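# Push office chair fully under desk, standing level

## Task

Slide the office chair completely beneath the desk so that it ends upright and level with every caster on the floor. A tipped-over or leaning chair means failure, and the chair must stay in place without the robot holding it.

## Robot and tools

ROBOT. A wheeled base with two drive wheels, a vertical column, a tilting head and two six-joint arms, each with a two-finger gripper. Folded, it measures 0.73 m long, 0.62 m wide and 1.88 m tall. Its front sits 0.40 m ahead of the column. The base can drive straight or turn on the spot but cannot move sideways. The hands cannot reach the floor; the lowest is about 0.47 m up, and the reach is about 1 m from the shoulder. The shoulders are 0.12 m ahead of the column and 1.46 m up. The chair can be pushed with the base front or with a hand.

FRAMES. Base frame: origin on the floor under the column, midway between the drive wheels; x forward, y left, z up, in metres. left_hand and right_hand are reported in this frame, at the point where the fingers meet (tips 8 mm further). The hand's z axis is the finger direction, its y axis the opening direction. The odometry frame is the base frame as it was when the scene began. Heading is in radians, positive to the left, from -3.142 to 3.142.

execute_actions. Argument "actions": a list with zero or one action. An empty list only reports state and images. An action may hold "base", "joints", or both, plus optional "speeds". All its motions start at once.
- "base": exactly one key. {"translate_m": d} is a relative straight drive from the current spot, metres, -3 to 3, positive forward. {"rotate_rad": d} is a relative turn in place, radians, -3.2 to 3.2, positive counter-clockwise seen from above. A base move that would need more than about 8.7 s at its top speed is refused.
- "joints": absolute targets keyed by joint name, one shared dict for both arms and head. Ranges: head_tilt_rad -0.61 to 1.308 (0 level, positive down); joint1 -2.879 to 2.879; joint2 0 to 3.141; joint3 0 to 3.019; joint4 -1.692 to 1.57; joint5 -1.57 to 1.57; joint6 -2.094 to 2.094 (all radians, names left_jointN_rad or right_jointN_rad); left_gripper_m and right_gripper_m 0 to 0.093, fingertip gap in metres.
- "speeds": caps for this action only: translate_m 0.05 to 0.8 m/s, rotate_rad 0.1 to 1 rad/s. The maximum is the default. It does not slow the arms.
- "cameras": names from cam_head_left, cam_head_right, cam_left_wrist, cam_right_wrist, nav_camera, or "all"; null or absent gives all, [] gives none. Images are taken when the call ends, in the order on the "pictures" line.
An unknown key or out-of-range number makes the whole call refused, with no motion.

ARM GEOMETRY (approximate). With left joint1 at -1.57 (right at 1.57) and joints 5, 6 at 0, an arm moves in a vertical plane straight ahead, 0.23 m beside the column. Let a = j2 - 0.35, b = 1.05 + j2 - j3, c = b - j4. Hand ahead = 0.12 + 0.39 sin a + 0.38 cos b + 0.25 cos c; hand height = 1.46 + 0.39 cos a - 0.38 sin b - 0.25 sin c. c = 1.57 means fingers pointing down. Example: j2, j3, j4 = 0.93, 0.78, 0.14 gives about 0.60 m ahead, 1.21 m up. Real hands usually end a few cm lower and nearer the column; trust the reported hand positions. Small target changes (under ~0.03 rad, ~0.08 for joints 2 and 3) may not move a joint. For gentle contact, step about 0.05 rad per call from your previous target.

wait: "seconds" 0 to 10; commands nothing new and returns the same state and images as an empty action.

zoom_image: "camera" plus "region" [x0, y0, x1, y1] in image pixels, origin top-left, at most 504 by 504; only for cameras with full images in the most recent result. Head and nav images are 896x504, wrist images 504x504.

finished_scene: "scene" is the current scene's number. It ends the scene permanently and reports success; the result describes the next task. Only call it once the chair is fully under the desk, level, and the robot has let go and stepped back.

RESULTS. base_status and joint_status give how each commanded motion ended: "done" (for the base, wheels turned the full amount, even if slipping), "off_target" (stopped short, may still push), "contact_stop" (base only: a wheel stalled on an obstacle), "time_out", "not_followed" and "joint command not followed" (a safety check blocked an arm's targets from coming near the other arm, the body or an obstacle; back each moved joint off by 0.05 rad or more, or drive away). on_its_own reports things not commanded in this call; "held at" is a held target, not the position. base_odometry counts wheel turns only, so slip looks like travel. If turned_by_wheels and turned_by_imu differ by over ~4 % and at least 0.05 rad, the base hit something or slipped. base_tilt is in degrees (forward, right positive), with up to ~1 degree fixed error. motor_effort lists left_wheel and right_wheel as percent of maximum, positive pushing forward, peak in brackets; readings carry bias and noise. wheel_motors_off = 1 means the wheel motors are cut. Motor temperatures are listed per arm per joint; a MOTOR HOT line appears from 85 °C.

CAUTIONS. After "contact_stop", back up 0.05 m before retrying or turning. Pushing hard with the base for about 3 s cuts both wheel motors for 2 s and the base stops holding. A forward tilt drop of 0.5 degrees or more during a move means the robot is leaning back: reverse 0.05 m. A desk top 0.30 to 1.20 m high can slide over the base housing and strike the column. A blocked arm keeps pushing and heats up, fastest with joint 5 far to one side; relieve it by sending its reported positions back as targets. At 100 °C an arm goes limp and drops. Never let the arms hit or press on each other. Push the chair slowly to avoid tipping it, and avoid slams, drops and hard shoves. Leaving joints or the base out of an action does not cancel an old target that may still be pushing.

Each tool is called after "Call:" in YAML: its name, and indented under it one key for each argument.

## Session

Call:
execute_actions:
  actions: []

Scene clock: 0.00 s.
Joint torques (N m, as the arm reports them, + toward a larger angle): no reading
Motor temperatures (°C, as the motors report them): left_arm=[27 31 29 26 25 26] | right_arm=[26 31 32 26 27 26]
base_odometry: x=+0.000 y=+0.000 heading=+0.000 (m, m, rad; odometry frame)
turned_by_wheels: +0.000 (rad since the last result)
turned_by_imu: +0.000 (rad since the last result)
base_tilt: forward=-0.7 right=+0.0 (deg)
base_status: not commanded
joint_positions: head_tilt_rad=+0.889 left_joint1_rad=-1.553 left_joint2_rad=+0.894 left_joint3_rad=+0.399 left_joint4_rad=-0.911 left_joint5_rad=+0.027 left_joint6_rad=-0.053 left_gripper_m=+0.094 right_joint1_rad=+1.574 right_joint2_rad=+0.906 right_joint3_rad=+0.387 right_joint4_rad=-1.011 right_joint5_rad=+0.009 right_joint6_rad=+0.078 right_gripper_m=+0.095
joint_status: not commanded
wheel_motors_off: 0
motor_effort: left_wheel=-1 right_wheel=-1 (%)
left_hand: x=+0.1457 y=+0.2238 z=+1.2468 quat_wxyz=(+0.427, +0.037, -0.904, -0.004) (m; base frame)
right_hand: x=+0.1222 y=-0.2264 z=+1.2690 quat_wxyz=(+0.482, -0.031, -0.875, +0.022) (m; base frame)
pictures: cam_head_left, cam_head_right, cam_left_wrist, cam_right_wrist, nav_camera
camera_calibration (this result's frames):
cam_head_left: T_world_to_cam=[[-0.0230627, -0.999652, 0.0128186, 0.00278625], [-0.740987, 0.00848488, -0.671466, 1.07111], [0.671123, -0.0249843, -0.740925, 1.02572], [0, 0, 0, 1]] pos_world=[0.105352, 0.0193241, 1.47916]
cam_head_right: T_world_to_cam=[[-0.0196885, -0.999806, -0.00105303, -0.025953], [-0.72609, 0.0150224, -0.687435, 1.09062], [0.687318, -0.01277, -0.726245, 1.00437], [0, 0, 0, 1]] pos_world=[0.10105, -0.0295058, 1.47912]
cam_left_wrist: T_world_to_cam=[[0.0748816, -0.995692, -0.0546827, 0.282044], [-0.0508276, -0.0585764, 0.996988, -1.21755], [-0.995896, -0.0718766, -0.0549949, 0.355462], [0, 0, 0, 1]] pos_world=[0.270999, 0.235059, 1.24885]
cam_right_wrist: T_world_to_cam=[[-0.0390471, -0.996707, 0.0710627, -0.310904], [0.0584109, 0.0687186, 0.995925, -1.25112], [-0.997529, 0.0430388, 0.0555354, 0.188097], [0, 0, 0, 1]] pos_world=[0.248571, -0.232001, 1.25767]
Images, in order (width x height): cam_head_left 896x504, cam_head_right 896x504, cam_left_wrist 504x504, cam_right_wrist 504x504, nav_camera 896x504.

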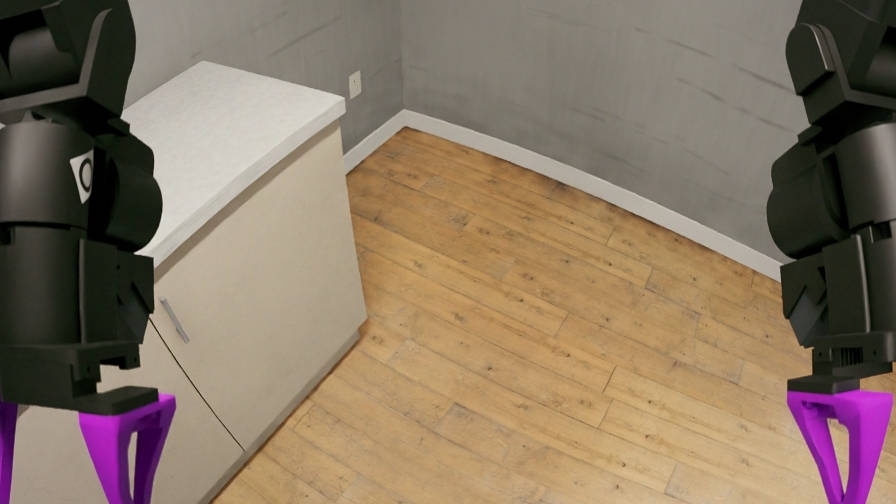

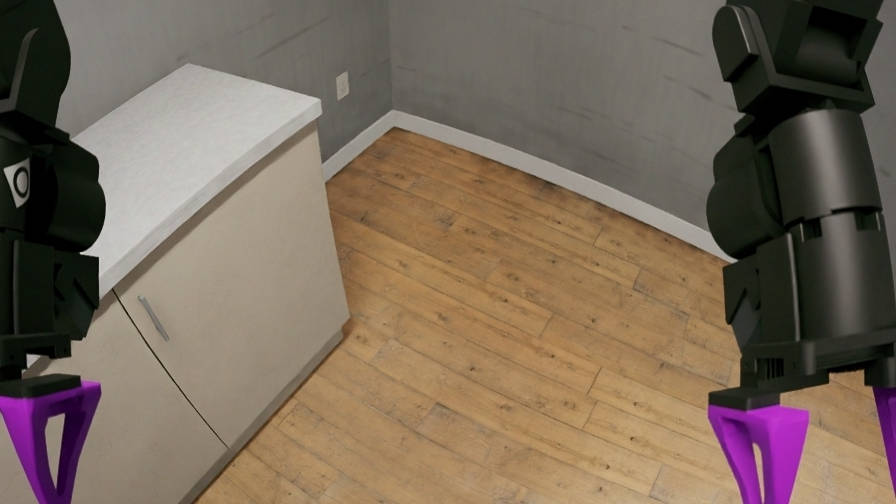

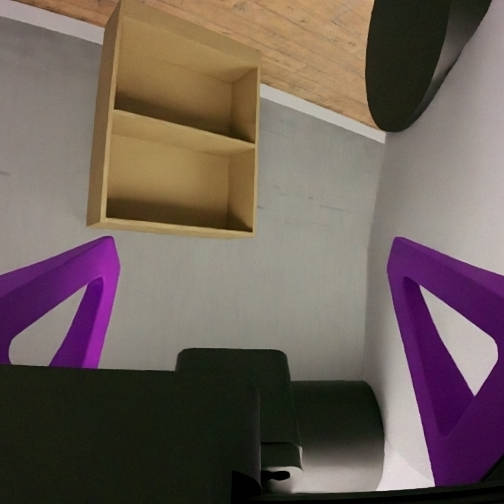

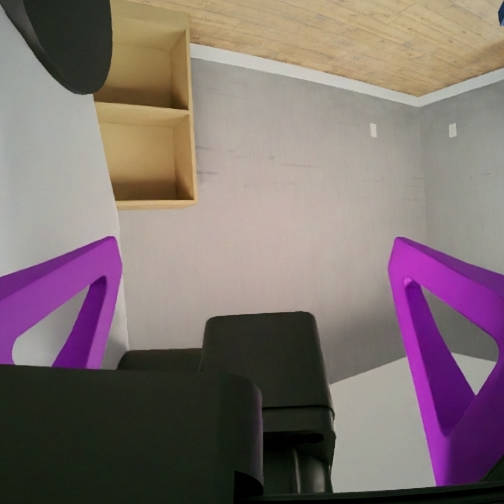

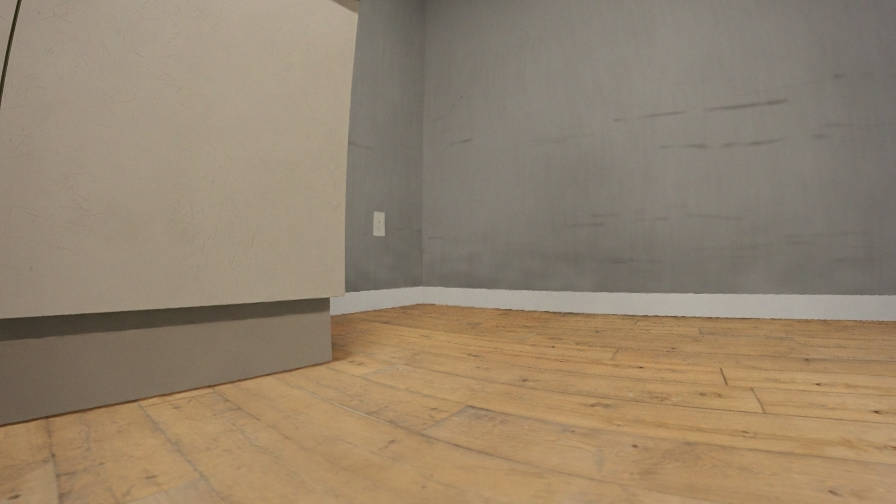

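Call:
execute_actions:
  actions:
    - {"base": {"rotate_rad": -2.1}, "joints": {"head_tilt_rad": 0.7}}
  cameras: ["cam_head_left", "cam_head_right", "nav_camera"]

Scene clock: 9.67 s.
Joint torques (N m, as the arm reports them, + toward a larger angle): left_arm=[-1.03 -7.35 -0.61 -0.93 -0.02 -0.01] | right_arm=[ 1.9  -4.49 -1.57 -1.82 -0.13 -0.09]
Motor temperatures (°C, as the motors report them): left_arm=[27 31 29 26 25 26] | right_arm=[26 31 32 26 27 26]
base_odometry: x=+0.000 y=+0.000 heading=-2.100 (m, m, rad; odometry frame)
turned_by_wheels: -2.100 (rad since the last result)
turned_by_imu: -2.091 (rad since the last result)
base_tilt: forward=-0.7 right=+0.0 (deg)
base_status: done
joint_positions: head_tilt_rad=+0.717 left_joint1_rad=-1.553 left_joint2_rad=+0.894 left_joint3_rad=+0.399 left_joint4_rad=-0.911 left_joint5_rad=+0.027 left_joint6_rad=-0.053 left_gripper_m=+0.094 right_joint1_rad=+1.574 right_joint2_rad=+0.906 right_joint3_rad=+0.387 right_joint4_rad=-1.011 right_joint5_rad=+0.009 right_joint6_rad=+0.078 right_gripper_m=+0.095
joint_status: all done
wheel_motors_off: 0
motor_effort: left_wheel=+1(39) right_wheel=-1(25) (%)
left_hand: x=+0.1457 y=+0.2238 z=+1.2468 quat_wxyz=(+0.427, +0.037, -0.904, -0.004) (m; base frame)
right_hand: x=+0.1222 y=-0.2264 z=+1.2690 quat_wxyz=(+0.482, -0.031, -0.875, +0.022) (m; base frame)
pictures: cam_head_left, cam_head_right, nav_camera
camera_calibration (this result's frames):
cam_head_left: T_world_to_cam=[[-0.0249213, -0.999652, 0.00866815, 0.00927089], [-0.614685, 0.00848488, -0.788727, 1.24537], [0.788379, -0.0249843, -0.614682, 0.825449], [0, 0, 0, 1]] pos_world=[0.114977, 0.0193241, 1.48957]
cam_head_right: T_world_to_cam=[[-0.0192152, -0.999806, -0.00441807, -0.0207945], [-0.597267, 0.0150224, -0.801902, 1.26045], [0.801812, -0.01277, -0.59744, 0.800289], [0, 0, 0, 1]] pos_world=[0.110745, -0.0295058, 1.48879]
Images, in order (width x height): cam_head_left 896x504, cam_head_right 896x504, nav_camera 896x504.

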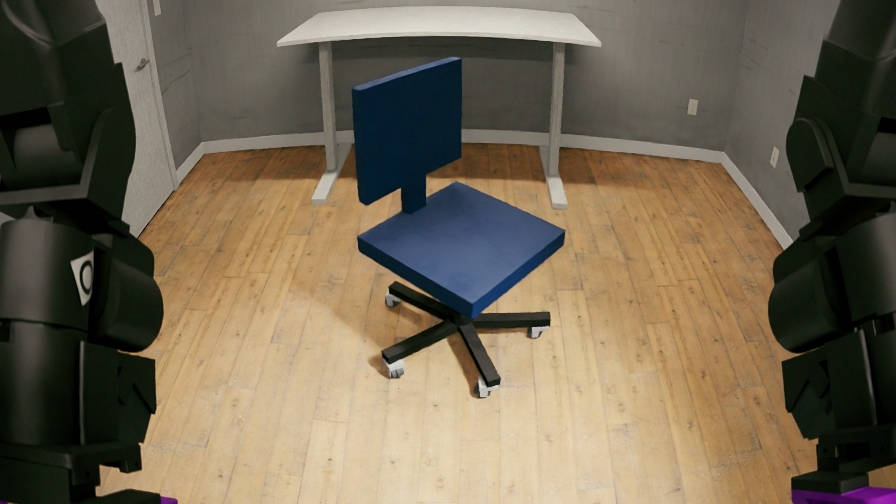

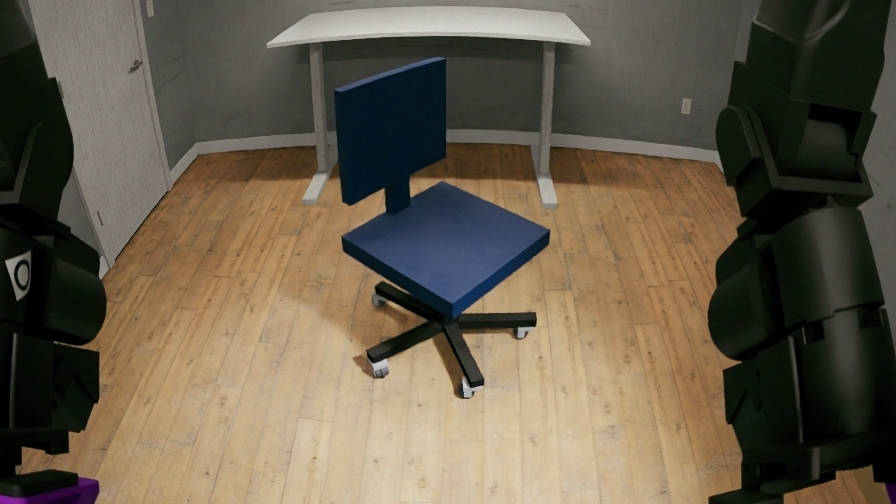

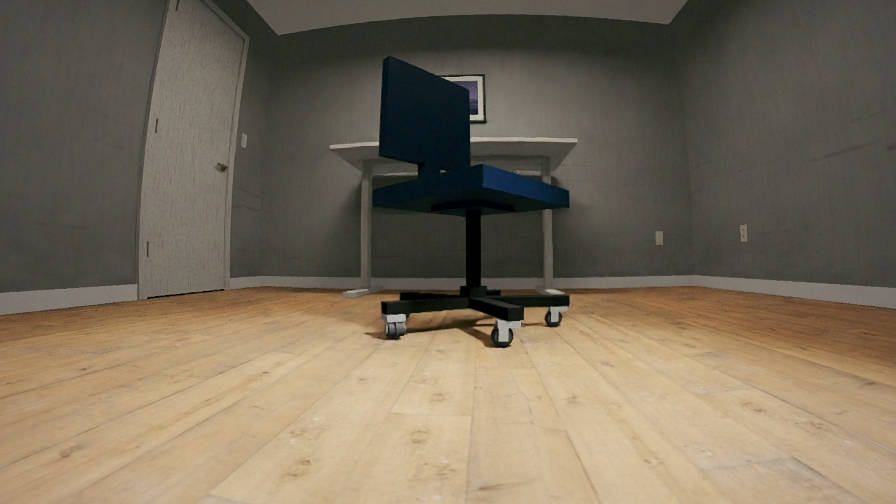

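Call:
execute_actions:
  actions:
    - {"base": {"rotate_rad": 0.25}, "joints": {"right_joint1_rad": 1.65, "right_joint2_rad": 1.497, "right_joint3_rad": 1.592, "right_joint4_rad": -0.615, "right_joint5_rad": 0.07, "right_joint6_rad": 1.02}}
  cameras: []

Call:
execute_actions:
  actions:
    - {"base": {"translate_m": 0.85}, "joints": {"head_tilt_rad": 0.95, "left_joint1_rad": -1.76, "left_joint2_rad": 1.715, "left_joint3_rad": 1.58, "left_joint4_rad": -0.39, "left_joint5_rad": -0.165, "left_joint6_rad": -1.665, "left_gripper_m": 0.0}}

Scene clock: 100.73 s.
Joint torques (N m, as the arm reports them, + toward a larger angle): left_arm=[-0.76 -6.56 -0.76 -0.61 -0.03  0.  ] | right_arm=[  2.7  -16.65   5.58   0.63   0.     0.  ]
Motor temperatures (°C, as the motors report them): left_arm=[27 31 29 26 24 26] | right_arm=[26 30 32 26 26 25]
base_odometry: x=+0.000 y=+0.000 heading=-1.850 (m, m, rad; odometry frame)
turned_by_wheels: +0.250 (rad since the last result)
turned_by_imu: +0.250 (rad since the last result)
base_tilt: forward=-0.6 right=+0.0 (deg)
base_status: done
joint_positions: head_tilt_rad=+0.717 left_joint1_rad=-1.553 left_joint2_rad=+0.894 left_joint3_rad=+0.399 left_joint4_rad=-0.911 left_joint5_rad=+0.027 left_joint6_rad=-0.053 left_gripper_m=+0.094 right_joint1_rad=+1.644 right_joint2_rad=+1.499 right_joint3_rad=+1.583 right_joint4_rad=-0.624 right_joint5_rad=+0.069 right_joint6_rad=+1.010 right_gripper_m=+0.095
joint_status: all done
wheel_motors_off: 0
motor_effort: left_wheel=-2(23) right_wheel=+3(22) (%)
left_hand: x=+0.1457 y=+0.2238 z=+1.2468 quat_wxyz=(+0.427, +0.037, -0.904, -0.004) (m; base frame)
right_hand: x=+0.6889 y=-0.1898 z=+1.0538 quat_wxyz=(+0.005, -0.467, -0.884, +0.007) (m; base frame)
pictures: none
No camera images: the call's "cameras" was empty. Leave "cameras" out to get every camera's image.

Scene clock: 103.80 s.
Joint torques (N m, as the arm reports them, + toward a larger angle): left_arm=[ -4.26 -19.53   3.38   1.01  -0.23  -0.15] | right_arm=[  2.73 -17.11   5.51   0.32  -0.02   0.04]
Motor temperatures (°C, as the motors report them): left_arm=[27 31 29 26 24 26] | right_arm=[26 31 32 26 26 25]
base_odometry: x=-0.234 y=-0.817 heading=-1.850 (m, m, rad; odometry frame)
turned_by_wheels: +0.000 (rad since the last result)
turned_by_imu: +0.001 (rad since the last result)
base_tilt: forward=-0.5 right=+0.0 (deg)
base_status: done
joint_positions: head_tilt_rad=+0.951 left_joint1_rad=-1.759 left_joint2_rad=+1.714 left_joint3_rad=+1.578 left_joint4_rad=-0.397 left_joint5_rad=-0.162 left_joint6_rad=-1.654 left_gripper_m=+0.000 right_joint1_rad=+1.644 right_joint2_rad=+1.499 right_joint3_rad=+1.583 right_joint4_rad=-0.624 right_joint5_rad=+0.069 right_joint6_rad=+1.011 right_gripper_m=+0.095
joint_status: all done
wheel_motors_off: 0
motor_effort: left_wheel=+0(48) right_wheel=+1(58) (%)
left_hand: x=+0.6391 y=+0.1148 z=+0.9432 quat_wxyz=(+0.001, +0.703, -0.711, +0.000) (m; base frame)
right_hand: x=+0.6891 y=-0.1897 z=+1.0539 quat_wxyz=(+0.005, -0.468, -0.884, +0.006) (m; base frame)
pictures: cam_head_left, cam_head_right, cam_left_wrist, cam_right_wrist, nav_camera
camera_calibration (this result's frames):
cam_head_left: T_world_to_cam=[[-0.0222267, -0.999652, 0.014219, 0.000587868], [-0.781056, 0.00848488, -0.624404, 1.00063], [0.624065, -0.0249843, -0.780973, 1.08975], [0, 0, 0, 1]] pos_world=[0.101487, 0.0193241, 1.47586]
cam_head_right: T_world_to_cam=[[-0.0197159, -0.999806, 0.00016538, -0.027828], [-0.767174, 0.0150224, -0.641263, 1.02156], [0.641136, -0.01277, -0.767321, 1.06994], [0, 0, 0, 1]] pos_world=[0.0971916, -0.0295058, 1.47608]
cam_left_wrist: T_world_to_cam=[[0.999975, 0.0067797, -0.00185603, -0.636214], [0.00655609, -0.804345, 0.594127, -0.467234], [0.00253511, -0.594124, -0.804369, 0.951051], [0, 0, 0, 1]] pos_world=[0.63685, 0.193539, 1.04141]
cam_right_wrist: T_world_to_cam=[[-0.830017, -0.557602, 0.0123435, 0.453363], [-0.446513, 0.677592, 0.584376, -0.175271], [-0.334213, 0.47953, -0.811389, 1.30335], [0, 0, 0, 1]] pos_world=[0.733636, -0.25344, 1.15436]
Images, in order (width x height): cam_head_left 896x504, cam_head_right 896x504, cam_left_wrist 504x504, cam_right_wrist 504x504, nav_camera 896x504.

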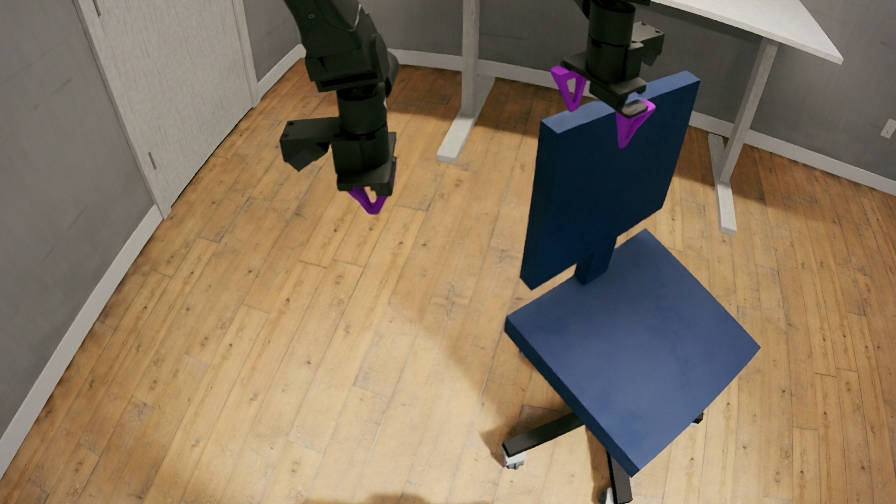

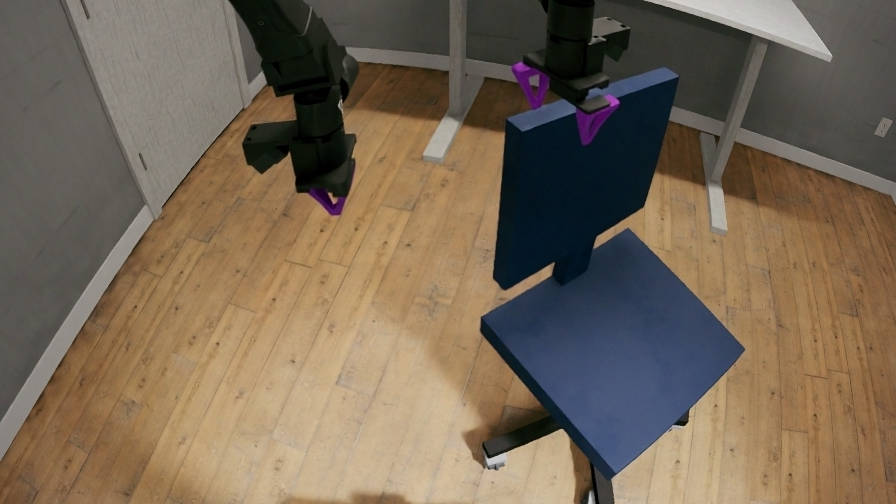

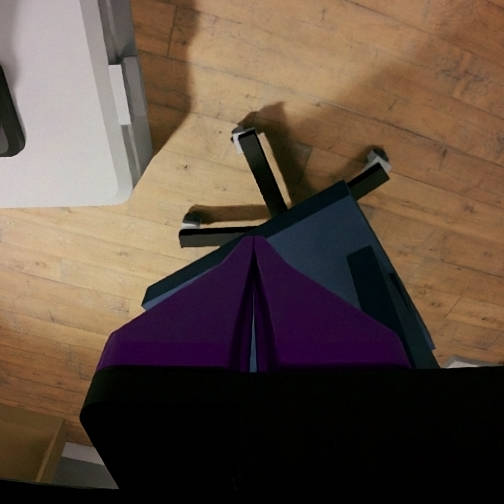

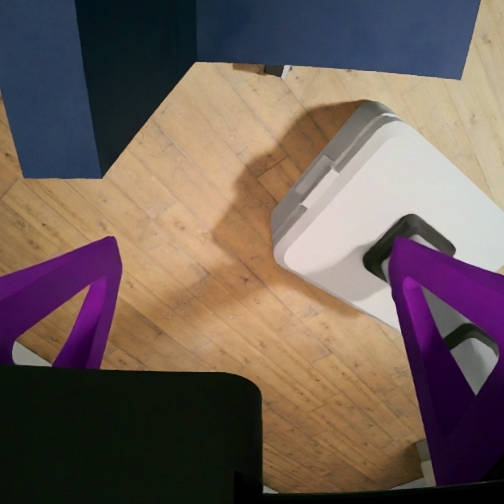

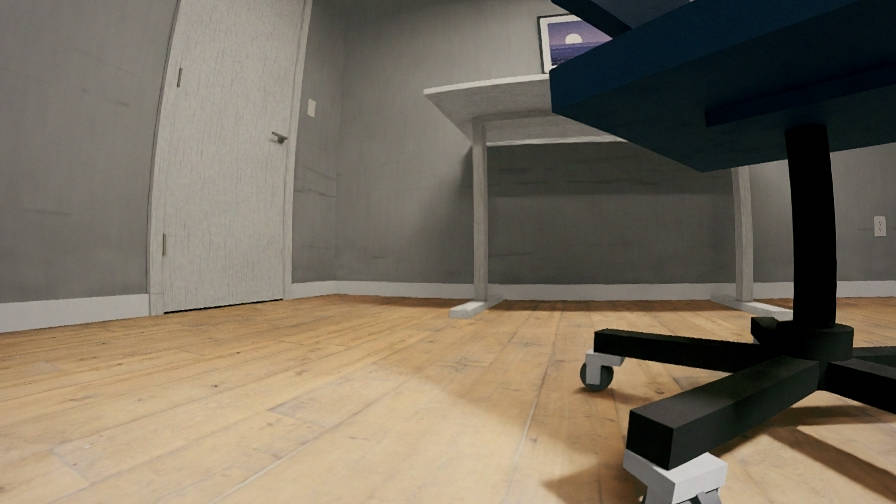

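Call:
execute_actions:
  actions:
    - {"base": {"translate_m": 0.10}, "joints": {"right_joint2_rad": 1.585, "right_joint3_rad": 1.658, "right_joint4_rad": -0.587}}
  cameras: ["cam_head_left", "cam_right_wrist"]

Scene clock: 128.70 s.
Joint torques (N m, as the arm reports them, + toward a larger angle): left_arm=[ -4.25 -19.64   3.46   0.99  -0.2   -0.14] | right_arm=[  2.96 -15.26   6.31   0.71  -0.02   0.02]
Motor temperatures (°C, as the motors report them): left_arm=[27 34 29 26 24 26] | right_arm=[26 34 33 26 26 25]
base_odometry: x=-0.262 y=-0.913 heading=-1.851 (m, m, rad; odometry frame)
turned_by_wheels: +0.000 (rad since the last result)
turned_by_imu: +0.000 (rad since the last result)
base_tilt: forward=-0.7 right=-0.1 (deg)
base_status: done
joint_positions: head_tilt_rad=+0.952 left_joint1_rad=-1.759 left_joint2_rad=+1.713 left_joint3_rad=+1.578 left_joint4_rad=-0.397 left_joint5_rad=-0.162 left_joint6_rad=-1.654 left_gripper_m=+0.000 right_joint1_rad=+1.644 right_joint2_rad=+1.567 right_joint3_rad=+1.638 right_joint4_rad=-0.601 right_joint5_rad=+0.069 right_joint6_rad=+1.011 right_gripper_m=+0.095
joint_status: all done
wheel_motors_off: 0
motor_effort: left_wheel=-1(38) right_wheel=+1(39) (%)
left_hand: x=+0.6393 y=+0.1149 z=+0.9437 quat_wxyz=(+0.001, +0.703, -0.711, +0.000) (m; base frame)
right_hand: x=+0.6976 y=-0.1878 z=+1.0272 quat_wxyz=(+0.000, -0.468, -0.884, +0.004) (m; base frame)
pictures: cam_head_left, cam_right_wrist
camera_calibration (this result's frames):
cam_head_left: T_world_to_cam=[[-0.0222227, -0.999652, 0.0142253, 0.000578007], [-0.781232, 0.00848488, -0.624183, 1.0003], [0.623845, -0.0249843, -0.781149, 1.09003], [0, 0, 0, 1]] pos_world=[0.101469, 0.0193241, 1.47584]
cam_right_wrist: T_world_to_cam=[[-0.830687, -0.55673, 0.00328123, 0.471766], [-0.452001, 0.677841, 0.57985, -0.148722], [-0.325044, 0.480191, -0.814717, 1.28071], [0, 0, 0, 1]] pos_world=[0.740956, -0.251531, 1.12811]
Images, in order (width x height): cam_head_left 896x504, cam_right_wrist 504x504.

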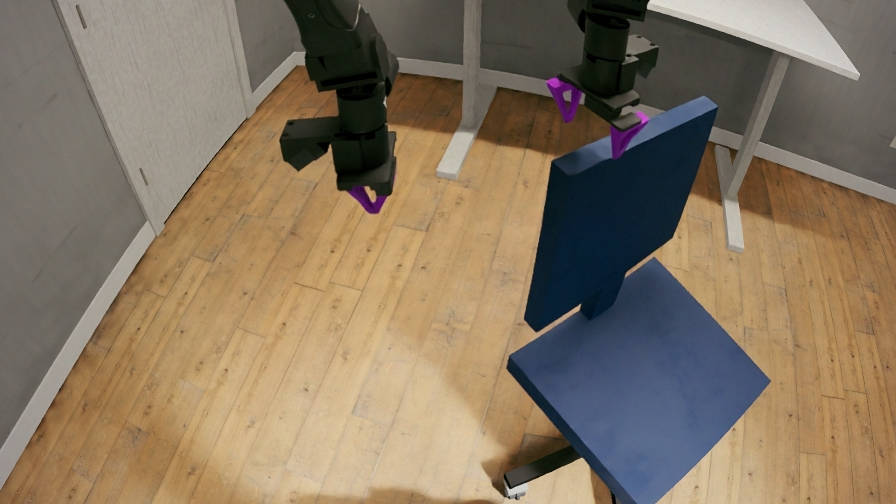

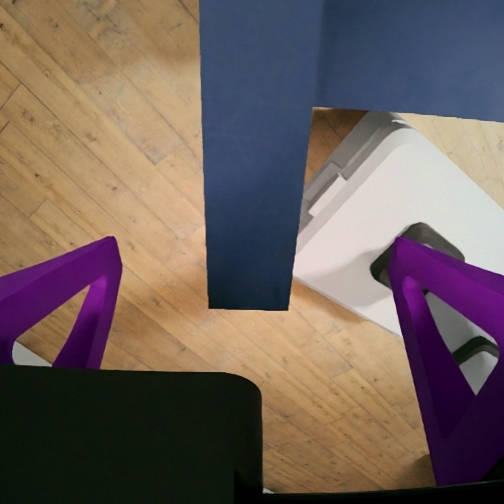

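Call:
execute_actions:
  actions:
    - {"joints": {"right_joint2_rad": 1.71, "right_joint3_rad": 1.735, "right_joint4_rad": -0.55}}
  cameras: ["cam_right_wrist"]

Scene clock: 145.13 s.
Joint torques (N m, as the arm reports them, + toward a larger angle): left_arm=[ -3.81 -18.87   3.55   1.12  -0.22  -0.14] | right_arm=[  2.85 -16.38   5.41   0.55  -0.07  -0.01]
Motor temperatures (°C, as the motors report them): left_arm=[27 34 29 26 24 26] | right_arm=[26 34 34 26 26 25]
base_odometry: x=-0.262 y=-0.913 heading=-1.851 (m, m, rad; odometry frame)
turned_by_wheels: +0.000 (rad since the last result)
turned_by_imu: +0.000 (rad since the last result)
base_tilt: forward=-0.7 right=+0.0 (deg)
base_status: not commanded
joint_positions: head_tilt_rad=+0.952 left_joint1_rad=-1.759 left_joint2_rad=+1.713 left_joint3_rad=+1.578 left_joint4_rad=-0.397 left_joint5_rad=-0.162 left_joint6_rad=-1.654 left_gripper_m=+0.000 right_joint1_rad=+1.644 right_joint2_rad=+1.702 right_joint3_rad=+1.724 right_joint4_rad=-0.558 right_joint5_rad=+0.069 right_joint6_rad=+1.011 right_gripper_m=+0.095
joint_status: all done
wheel_motors_off: 0
motor_effort: left_wheel=-2(1) right_wheel=+1(1) (%)
left_hand: x=+0.6393 y=+0.1149 z=+0.9437 quat_wxyz=(+0.001, +0.703, -0.711, +0.000) (m; base frame)
right_hand: x=+0.6945 y=-0.1841 z=+0.9673 quat_wxyz=(+0.003, -0.468, -0.884, +0.005) (m; base frame)
pictures: cam_right_wrist
camera_calibration (this result's frames):
cam_right_wrist: T_world_to_cam=[[-0.830404, -0.557088, 0.00910821, 0.465524], [-0.448314, 0.677792, 0.582764, -0.123279], [-0.330824, 0.479846, -0.812591, 1.23105], [0, 0, 0, 1]] pos_world=[0.738565, -0.247818, 1.06794]
Images, in order (width x height): cam_right_wrist 504x504.

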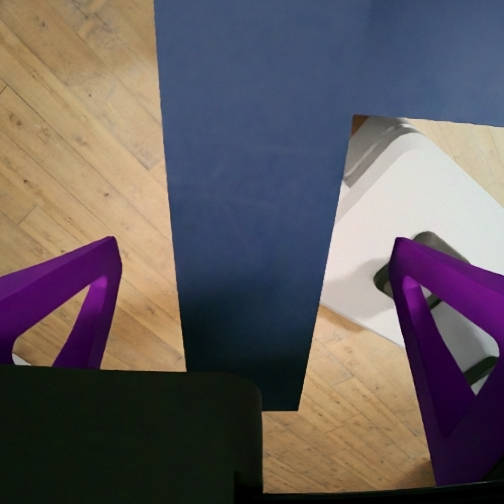

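Call:
execute_actions:
  actions:
    - {"joints": {"right_gripper_m": 0.02}}
  cameras: []

Call:
execute_actions:
  actions:
    - {"base": {"translate_m": -0.40}, "joints": {"right_joint6_rad": -0.30}}
  cameras: ["cam_head_left", "cam_right_wrist"]

Scene clock: 153.33 s.
Joint torques (N m, as the arm reports them, + toward a larger angle): left_arm=[ -3.7  -19.99   3.43   1.09  -0.19  -0.11] | right_arm=[  3.39 -16.54   5.33   0.36   0.14  -0.18]
Motor temperatures (°C, as the motors report them): left_arm=[27 34 29 26 24 26] | right_arm=[26 34 33 26 26 25]
base_odometry: x=-0.262 y=-0.913 heading=-1.851 (m, m, rad; odometry frame)
turned_by_wheels: +0.000 (rad since the last result)
turned_by_imu: +0.000 (rad since the last result)
base_tilt: forward=-0.6 right=+0.0 (deg)
base_status: not commanded
joint_positions: head_tilt_rad=+0.952 left_joint1_rad=-1.759 left_joint2_rad=+1.713 left_joint3_rad=+1.578 left_joint4_rad=-0.397 left_joint5_rad=-0.162 left_joint6_rad=-1.654 left_gripper_m=+0.000 right_joint1_rad=+1.644 right_joint2_rad=+1.702 right_joint3_rad=+1.725 right_joint4_rad=-0.555 right_joint5_rad=+0.065 right_joint6_rad=+1.025 right_gripper_m=+0.039
joint_status: right_gripper_m off_target (ended at +0.040, target +0.020)
wheel_motors_off: 0
motor_effort: left_wheel=-2(3) right_wheel=+2(2) (%)
left_hand: x=+0.6393 y=+0.1149 z=+0.9437 quat_wxyz=(+0.001, +0.703, -0.711, +0.000) (m; base frame)
right_hand: x=+0.6958 y=-0.1828 z=+0.9674 quat_wxyz=(+0.002, -0.474, -0.881, +0.002) (m; base frame)
pictures: none
No camera images: the call's "cameras" was empty. Leave "cameras" out to get every camera's image.

Scene clock: 155.57 s.
Joint torques (N m, as the arm reports them, + toward a larger angle): left_arm=[ -3.73 -19.52   3.58   0.99  -0.21  -0.11] | right_arm=[  3.44 -16.71   5.36   0.3   -0.12  -0.63]
Motor temperatures (°C, as the motors report them): left_arm=[27 34 29 26 24 26] | right_arm=[27 34 33 26 26 26]
base_odometry: x=-0.151 y=-0.529 heading=-1.852 (m, m, rad; odometry frame)
turned_by_wheels: -0.001 (rad since the last result)
turned_by_imu: -0.002 (rad since the last result)
base_tilt: forward=-0.5 right=-0.2 (deg)
base_status: done
joint_positions: head_tilt_rad=+0.952 left_joint1_rad=-1.759 left_joint2_rad=+1.713 left_joint3_rad=+1.576 left_joint4_rad=-0.397 left_joint5_rad=-0.162 left_joint6_rad=-1.655 left_gripper_m=+0.000 right_joint1_rad=+1.633 right_joint2_rad=+1.703 right_joint3_rad=+1.724 right_joint4_rad=-0.554 right_joint5_rad=+0.070 right_joint6_rad=-0.257 right_gripper_m=+0.040
joint_status: right_joint6_rad off_target (ended at -0.257, target -0.300)
wheel_motors_off: 0
motor_effort: left_wheel=+0(38) right_wheel=+1(43) (%)
left_hand: x=+0.6381 y=+0.1150 z=+0.9434 quat_wxyz=(+0.001, +0.703, -0.711, -0.001) (m; base frame)
right_hand: x=+0.6950 y=-0.1917 z=+0.9661 quat_wxyz=(+0.005, +0.144, -0.990, +0.007) (m; base frame)
pictures: cam_head_left, cam_right_wrist
camera_calibration (this result's frames):
cam_head_left: T_world_to_cam=[[-0.0222184, -0.999652, 0.0142319, 0.000567522], [-0.781419, 0.00848488, -0.623949, 0.999951], [0.623611, -0.0249843, -0.781336, 1.09033], [0, 0, 0, 1]] pos_world=[0.10145, 0.0193241, 1.47583]
cam_right_wrist: T_world_to_cam=[[0.278647, -0.960348, 0.00941055, -0.386648], [-0.775497, -0.21921, 0.592074, -0.0706991], [-0.566534, -0.172277, -0.805829, 1.26619], [0, 0, 0, 1]] pos_world=[0.770251, -0.168679, 1.06583]
Images, in order (width x height): cam_head_left 896x504, cam_right_wrist 504x504.

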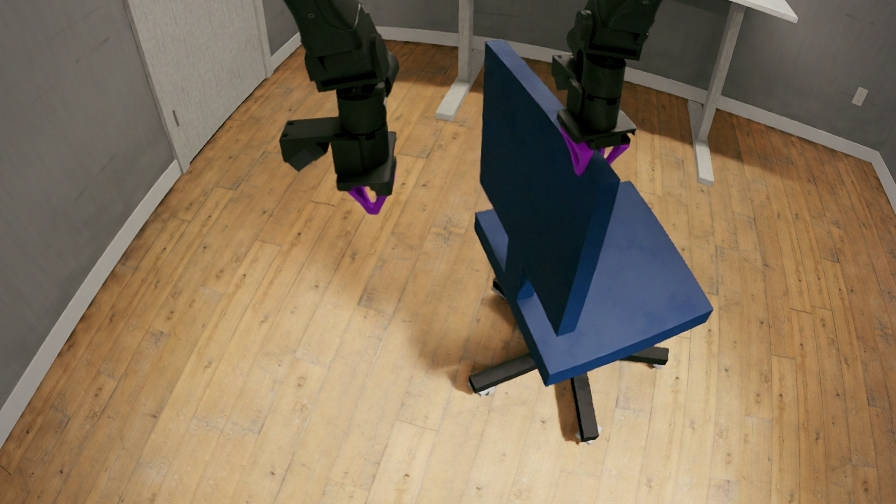

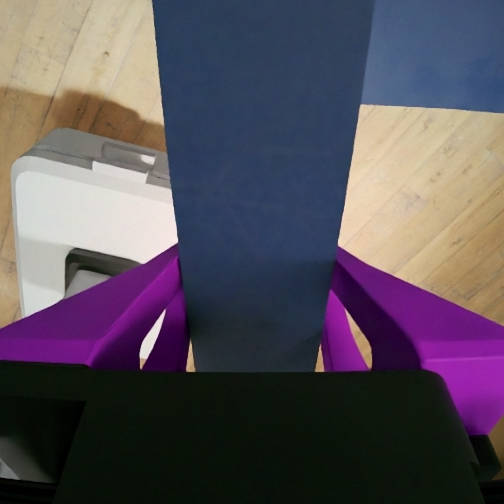

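Call:
execute_actions:
  actions: []

Scene clock: 175.37 s.
Joint torques (N m, as the arm reports them, + toward a larger angle): left_arm=[ -4.23 -19.69   3.64   1.1   -0.2   -0.15] | right_arm=[  4.05 -16.73   5.21   0.37  -0.15  -0.63]
Motor temperatures (°C, as the motors report them): left_arm=[28 35 29 26 24 26] | right_arm=[27 35 33 26 26 26]
base_odometry: x=-0.151 y=-0.529 heading=-1.852 (m, m, rad; odometry frame)
turned_by_wheels: +0.000 (rad since the last result)
turned_by_imu: +0.000 (rad since the last result)
base_tilt: forward=-0.6 right=-0.1 (deg)
base_status: done
joint_positions: head_tilt_rad=+0.952 left_joint1_rad=-1.759 left_joint2_rad=+1.713 left_joint3_rad=+1.576 left_joint4_rad=-0.397 left_joint5_rad=-0.162 left_joint6_rad=-1.655 left_gripper_m=+0.000 right_joint1_rad=+1.633 right_joint2_rad=+1.703 right_joint3_rad=+1.724 right_joint4_rad=-0.554 right_joint5_rad=+0.070 right_joint6_rad=-0.257 right_gripper_m=+0.040
joint_status: right_joint6_rad off_target (ended at -0.257, target -0.300)
wheel_motors_off: 0
motor_effort: left_wheel=+0(38) right_wheel=+2(43) (%)
left_hand: x=+0.6381 y=+0.1150 z=+0.9434 quat_wxyz=(+0.001, +0.703, -0.711, -0.001) (m; base frame)
right_hand: x=+0.6950 y=-0.1917 z=+0.9661 quat_wxyz=(+0.005, +0.144, -0.990, +0.007) (m; base frame)
pictures: cam_head_left, cam_head_right, cam_left_wrist, cam_right_wrist, nav_camera
camera_calibration (this result's frames):
cam_head_left: T_world_to_cam=[[-0.0222184, -0.999652, 0.0142319, 0.000567521], [-0.781419, 0.00848488, -0.623948, 0.999951], [0.623611, -0.0249843, -0.781336, 1.09033], [0, 0, 0, 1]] pos_world=[0.10145, 0.0193241, 1.47583]
cam_head_right: T_world_to_cam=[[-0.0197158, -0.999806, 0.000176864, -0.0278457], [-0.767548, 0.0150224, -0.640816, 1.02089], [0.640689, -0.01277, -0.767695, 1.07054], [0, 0, 0, 1]] pos_world=[0.0971544, -0.0295058, 1.47606]
cam_left_wrist: T_world_to_cam=[[0.999968, 0.00729577, -0.00335467, -0.633861], [0.00786184, -0.804427, 0.594, -0.46795], [0.0016351, -0.594007, -0.804458, 0.951939], [0, 0, 0, 1]] pos_world=[0.635963, 0.193652, 1.04163]
cam_right_wrist: T_world_to_cam=[[0.278647, -0.960348, 0.00941055, -0.386648], [-0.775497, -0.21921, 0.592074, -0.0706991], [-0.566534, -0.172277, -0.805829, 1.26619], [0, 0, 0, 1]] pos_world=[0.770251, -0.168679, 1.06583]
Images, in order (width x height): cam_head_left 896x504, cam_head_right 896x504, cam_left_wrist 504x504, cam_right_wrist 504x504, nav_camera 896x504.

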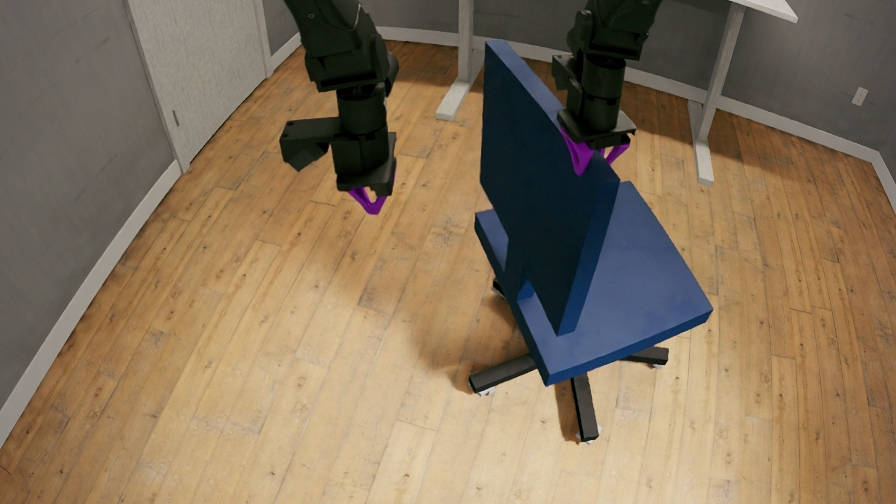

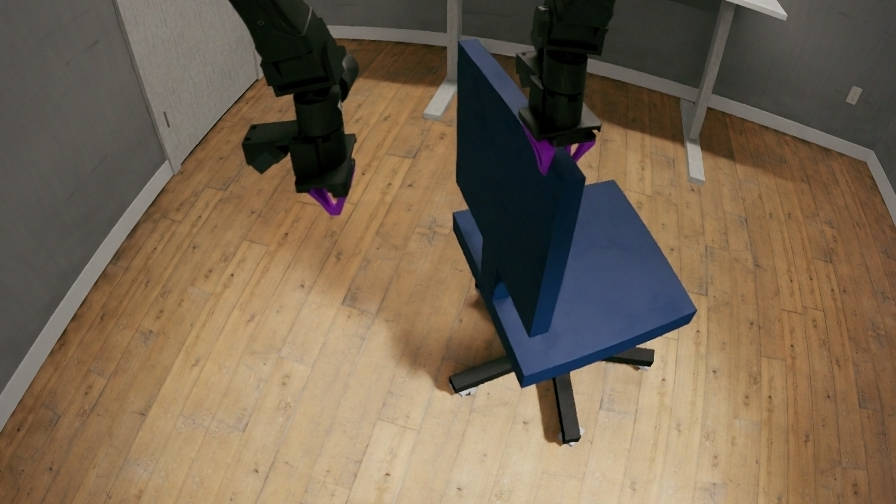

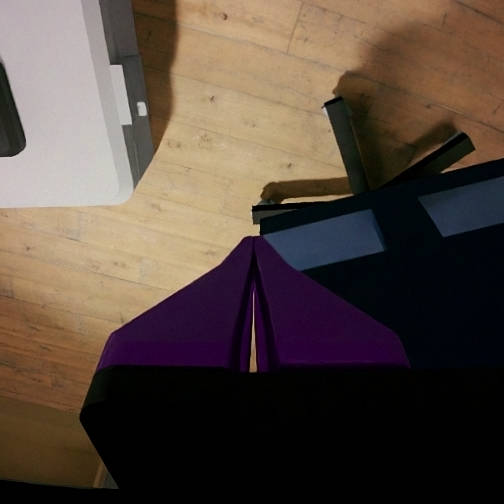

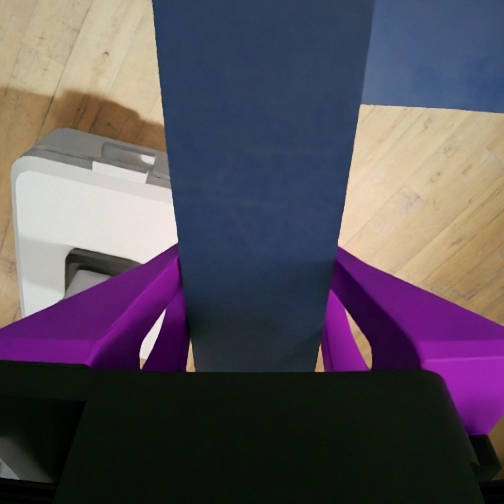

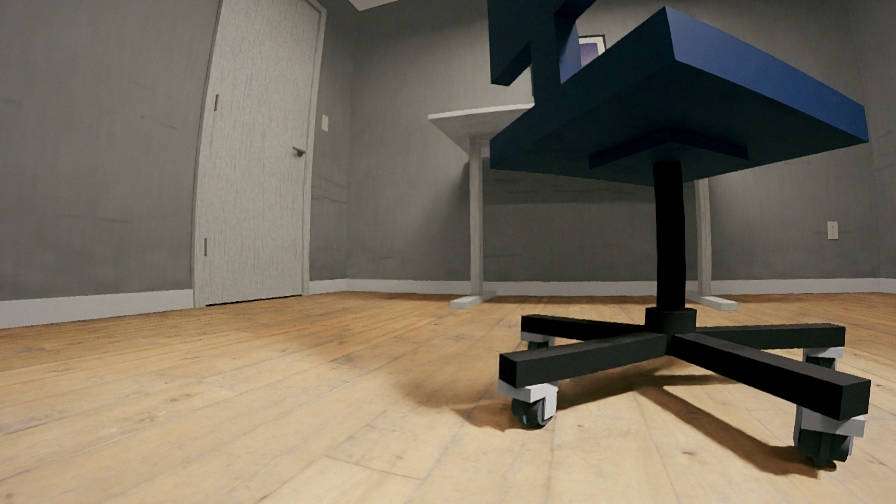

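Call:
execute_actions:
  actions:
    - {"base":{"rotate_rad":-0.30},"joints":{"right_joint6_rad":-1.50},"speeds":{"rotate_rad":0.4}}
  cameras: ["cam_head_left","cam_right_wrist","nav_camera"]

Scene clock: 185.03 s.
Joint torques (N m, as the arm reports them, + toward a larger angle): left_arm=[ -4.26 -19.58   3.63   1.16  -0.15  -0.13] | right_arm=[  3.77 -17.4    4.41  -0.11  -0.6   -0.94]
Motor temperatures (°C, as the motors report them): left_arm=[28 35 29 26 24 26] | right_arm=[27 35 33 26 26 26]
base_odometry: x=-0.151 y=-0.529 heading=-2.152 (m, m, rad; odometry frame)
turned_by_wheels: -0.300 (rad since the last result)
turned_by_imu: -0.295 (rad since the last result)
base_tilt: forward=-0.7 right=-0.1 (deg)
base_status: done
joint_positions: head_tilt_rad=+0.952 left_joint1_rad=-1.759 left_joint2_rad=+1.713 left_joint3_rad=+1.576 left_joint4_rad=-0.397 left_joint5_rad=-0.162 left_joint6_rad=-1.655 left_gripper_m=+0.000 right_joint1_rad=+1.630 right_joint2_rad=+1.708 right_joint3_rad=+1.737 right_joint4_rad=-0.543 right_joint5_rad=+0.080 right_joint6_rad=-1.426 right_gripper_m=+0.040
joint_status: right_joint6_rad time_out (moved -1.169 of -1.243)
wheel_motors_off: 0
on_its_own: right_joint6_rad reads -1.426 and still pushes toward -1.500 since a time_out
motor_effort: left_wheel=+2(46) right_wheel=+0(33) (%)
left_hand: x=+0.6381 y=+0.1151 z=+0.9434 quat_wxyz=(+0.001, +0.703, -0.711, -0.001) (m; base frame)
right_hand: x=+0.7029 y=-0.1955 z=+0.9661 quat_wxyz=(+0.005, +0.665, -0.747, +0.014) (m; base frame)
pictures: cam_head_left, cam_right_wrist, nav_camera
camera_calibration (this result's frames):
cam_head_left: T_world_to_cam=[[-0.0222184, -0.999652, 0.0142319, 0.000567525], [-0.781419, 0.00848488, -0.623949, 0.999951], [0.623611, -0.0249843, -0.781336, 1.09033], [0, 0, 0, 1]] pos_world=[0.10145, 0.0193241, 1.47583]
cam_right_wrist: T_world_to_cam=[[0.992526, -0.121555, 0.0107941, -0.731626], [-0.10337, -0.790429, 0.603769, -0.66085], [-0.0648591, -0.600372, -0.797087, 0.825285], [0, 0, 0, 1]] pos_world=[0.711373, -0.11581, 1.06472]
Images, in order (width x height): cam_head_left 896x504, cam_right_wrist 504x504, nav_camera 896x504.

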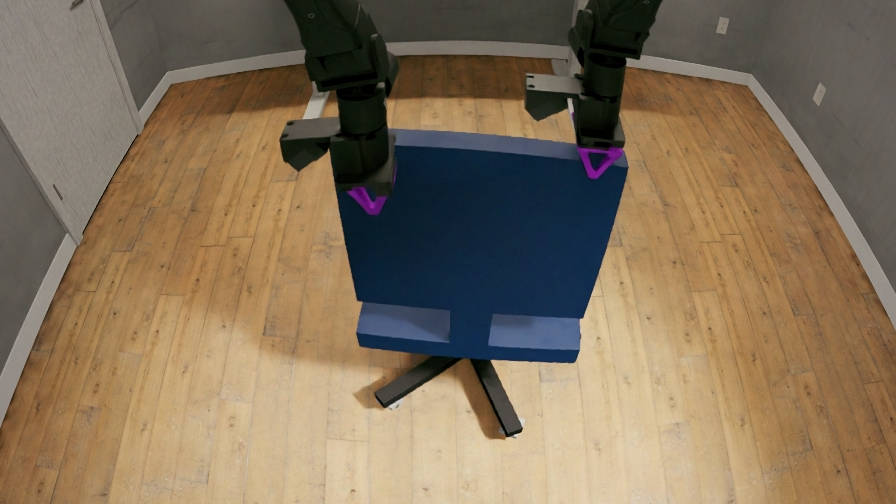

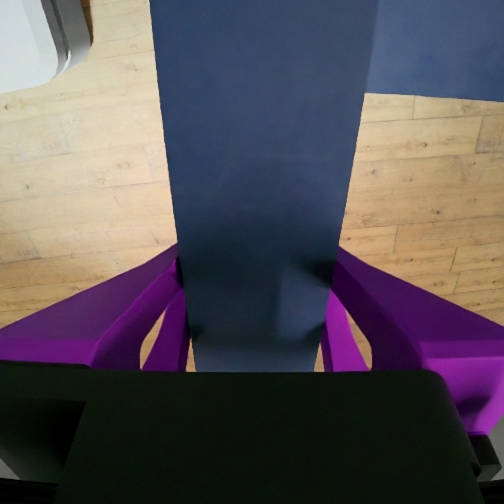

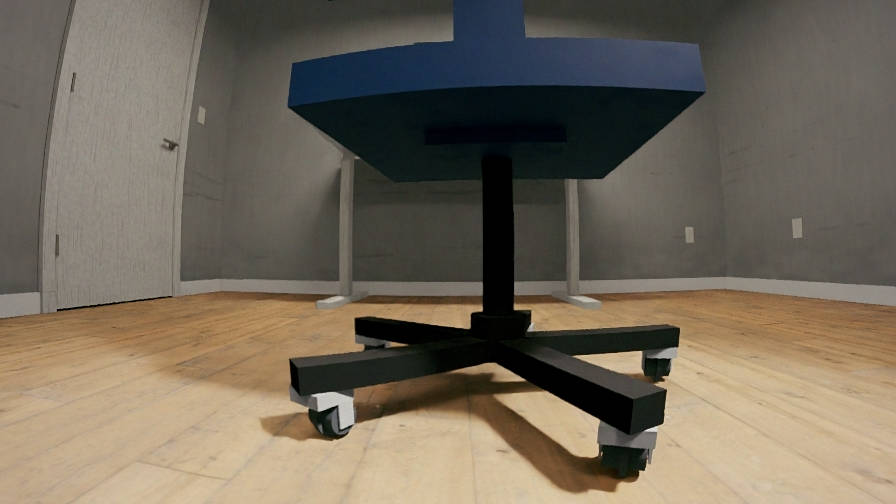

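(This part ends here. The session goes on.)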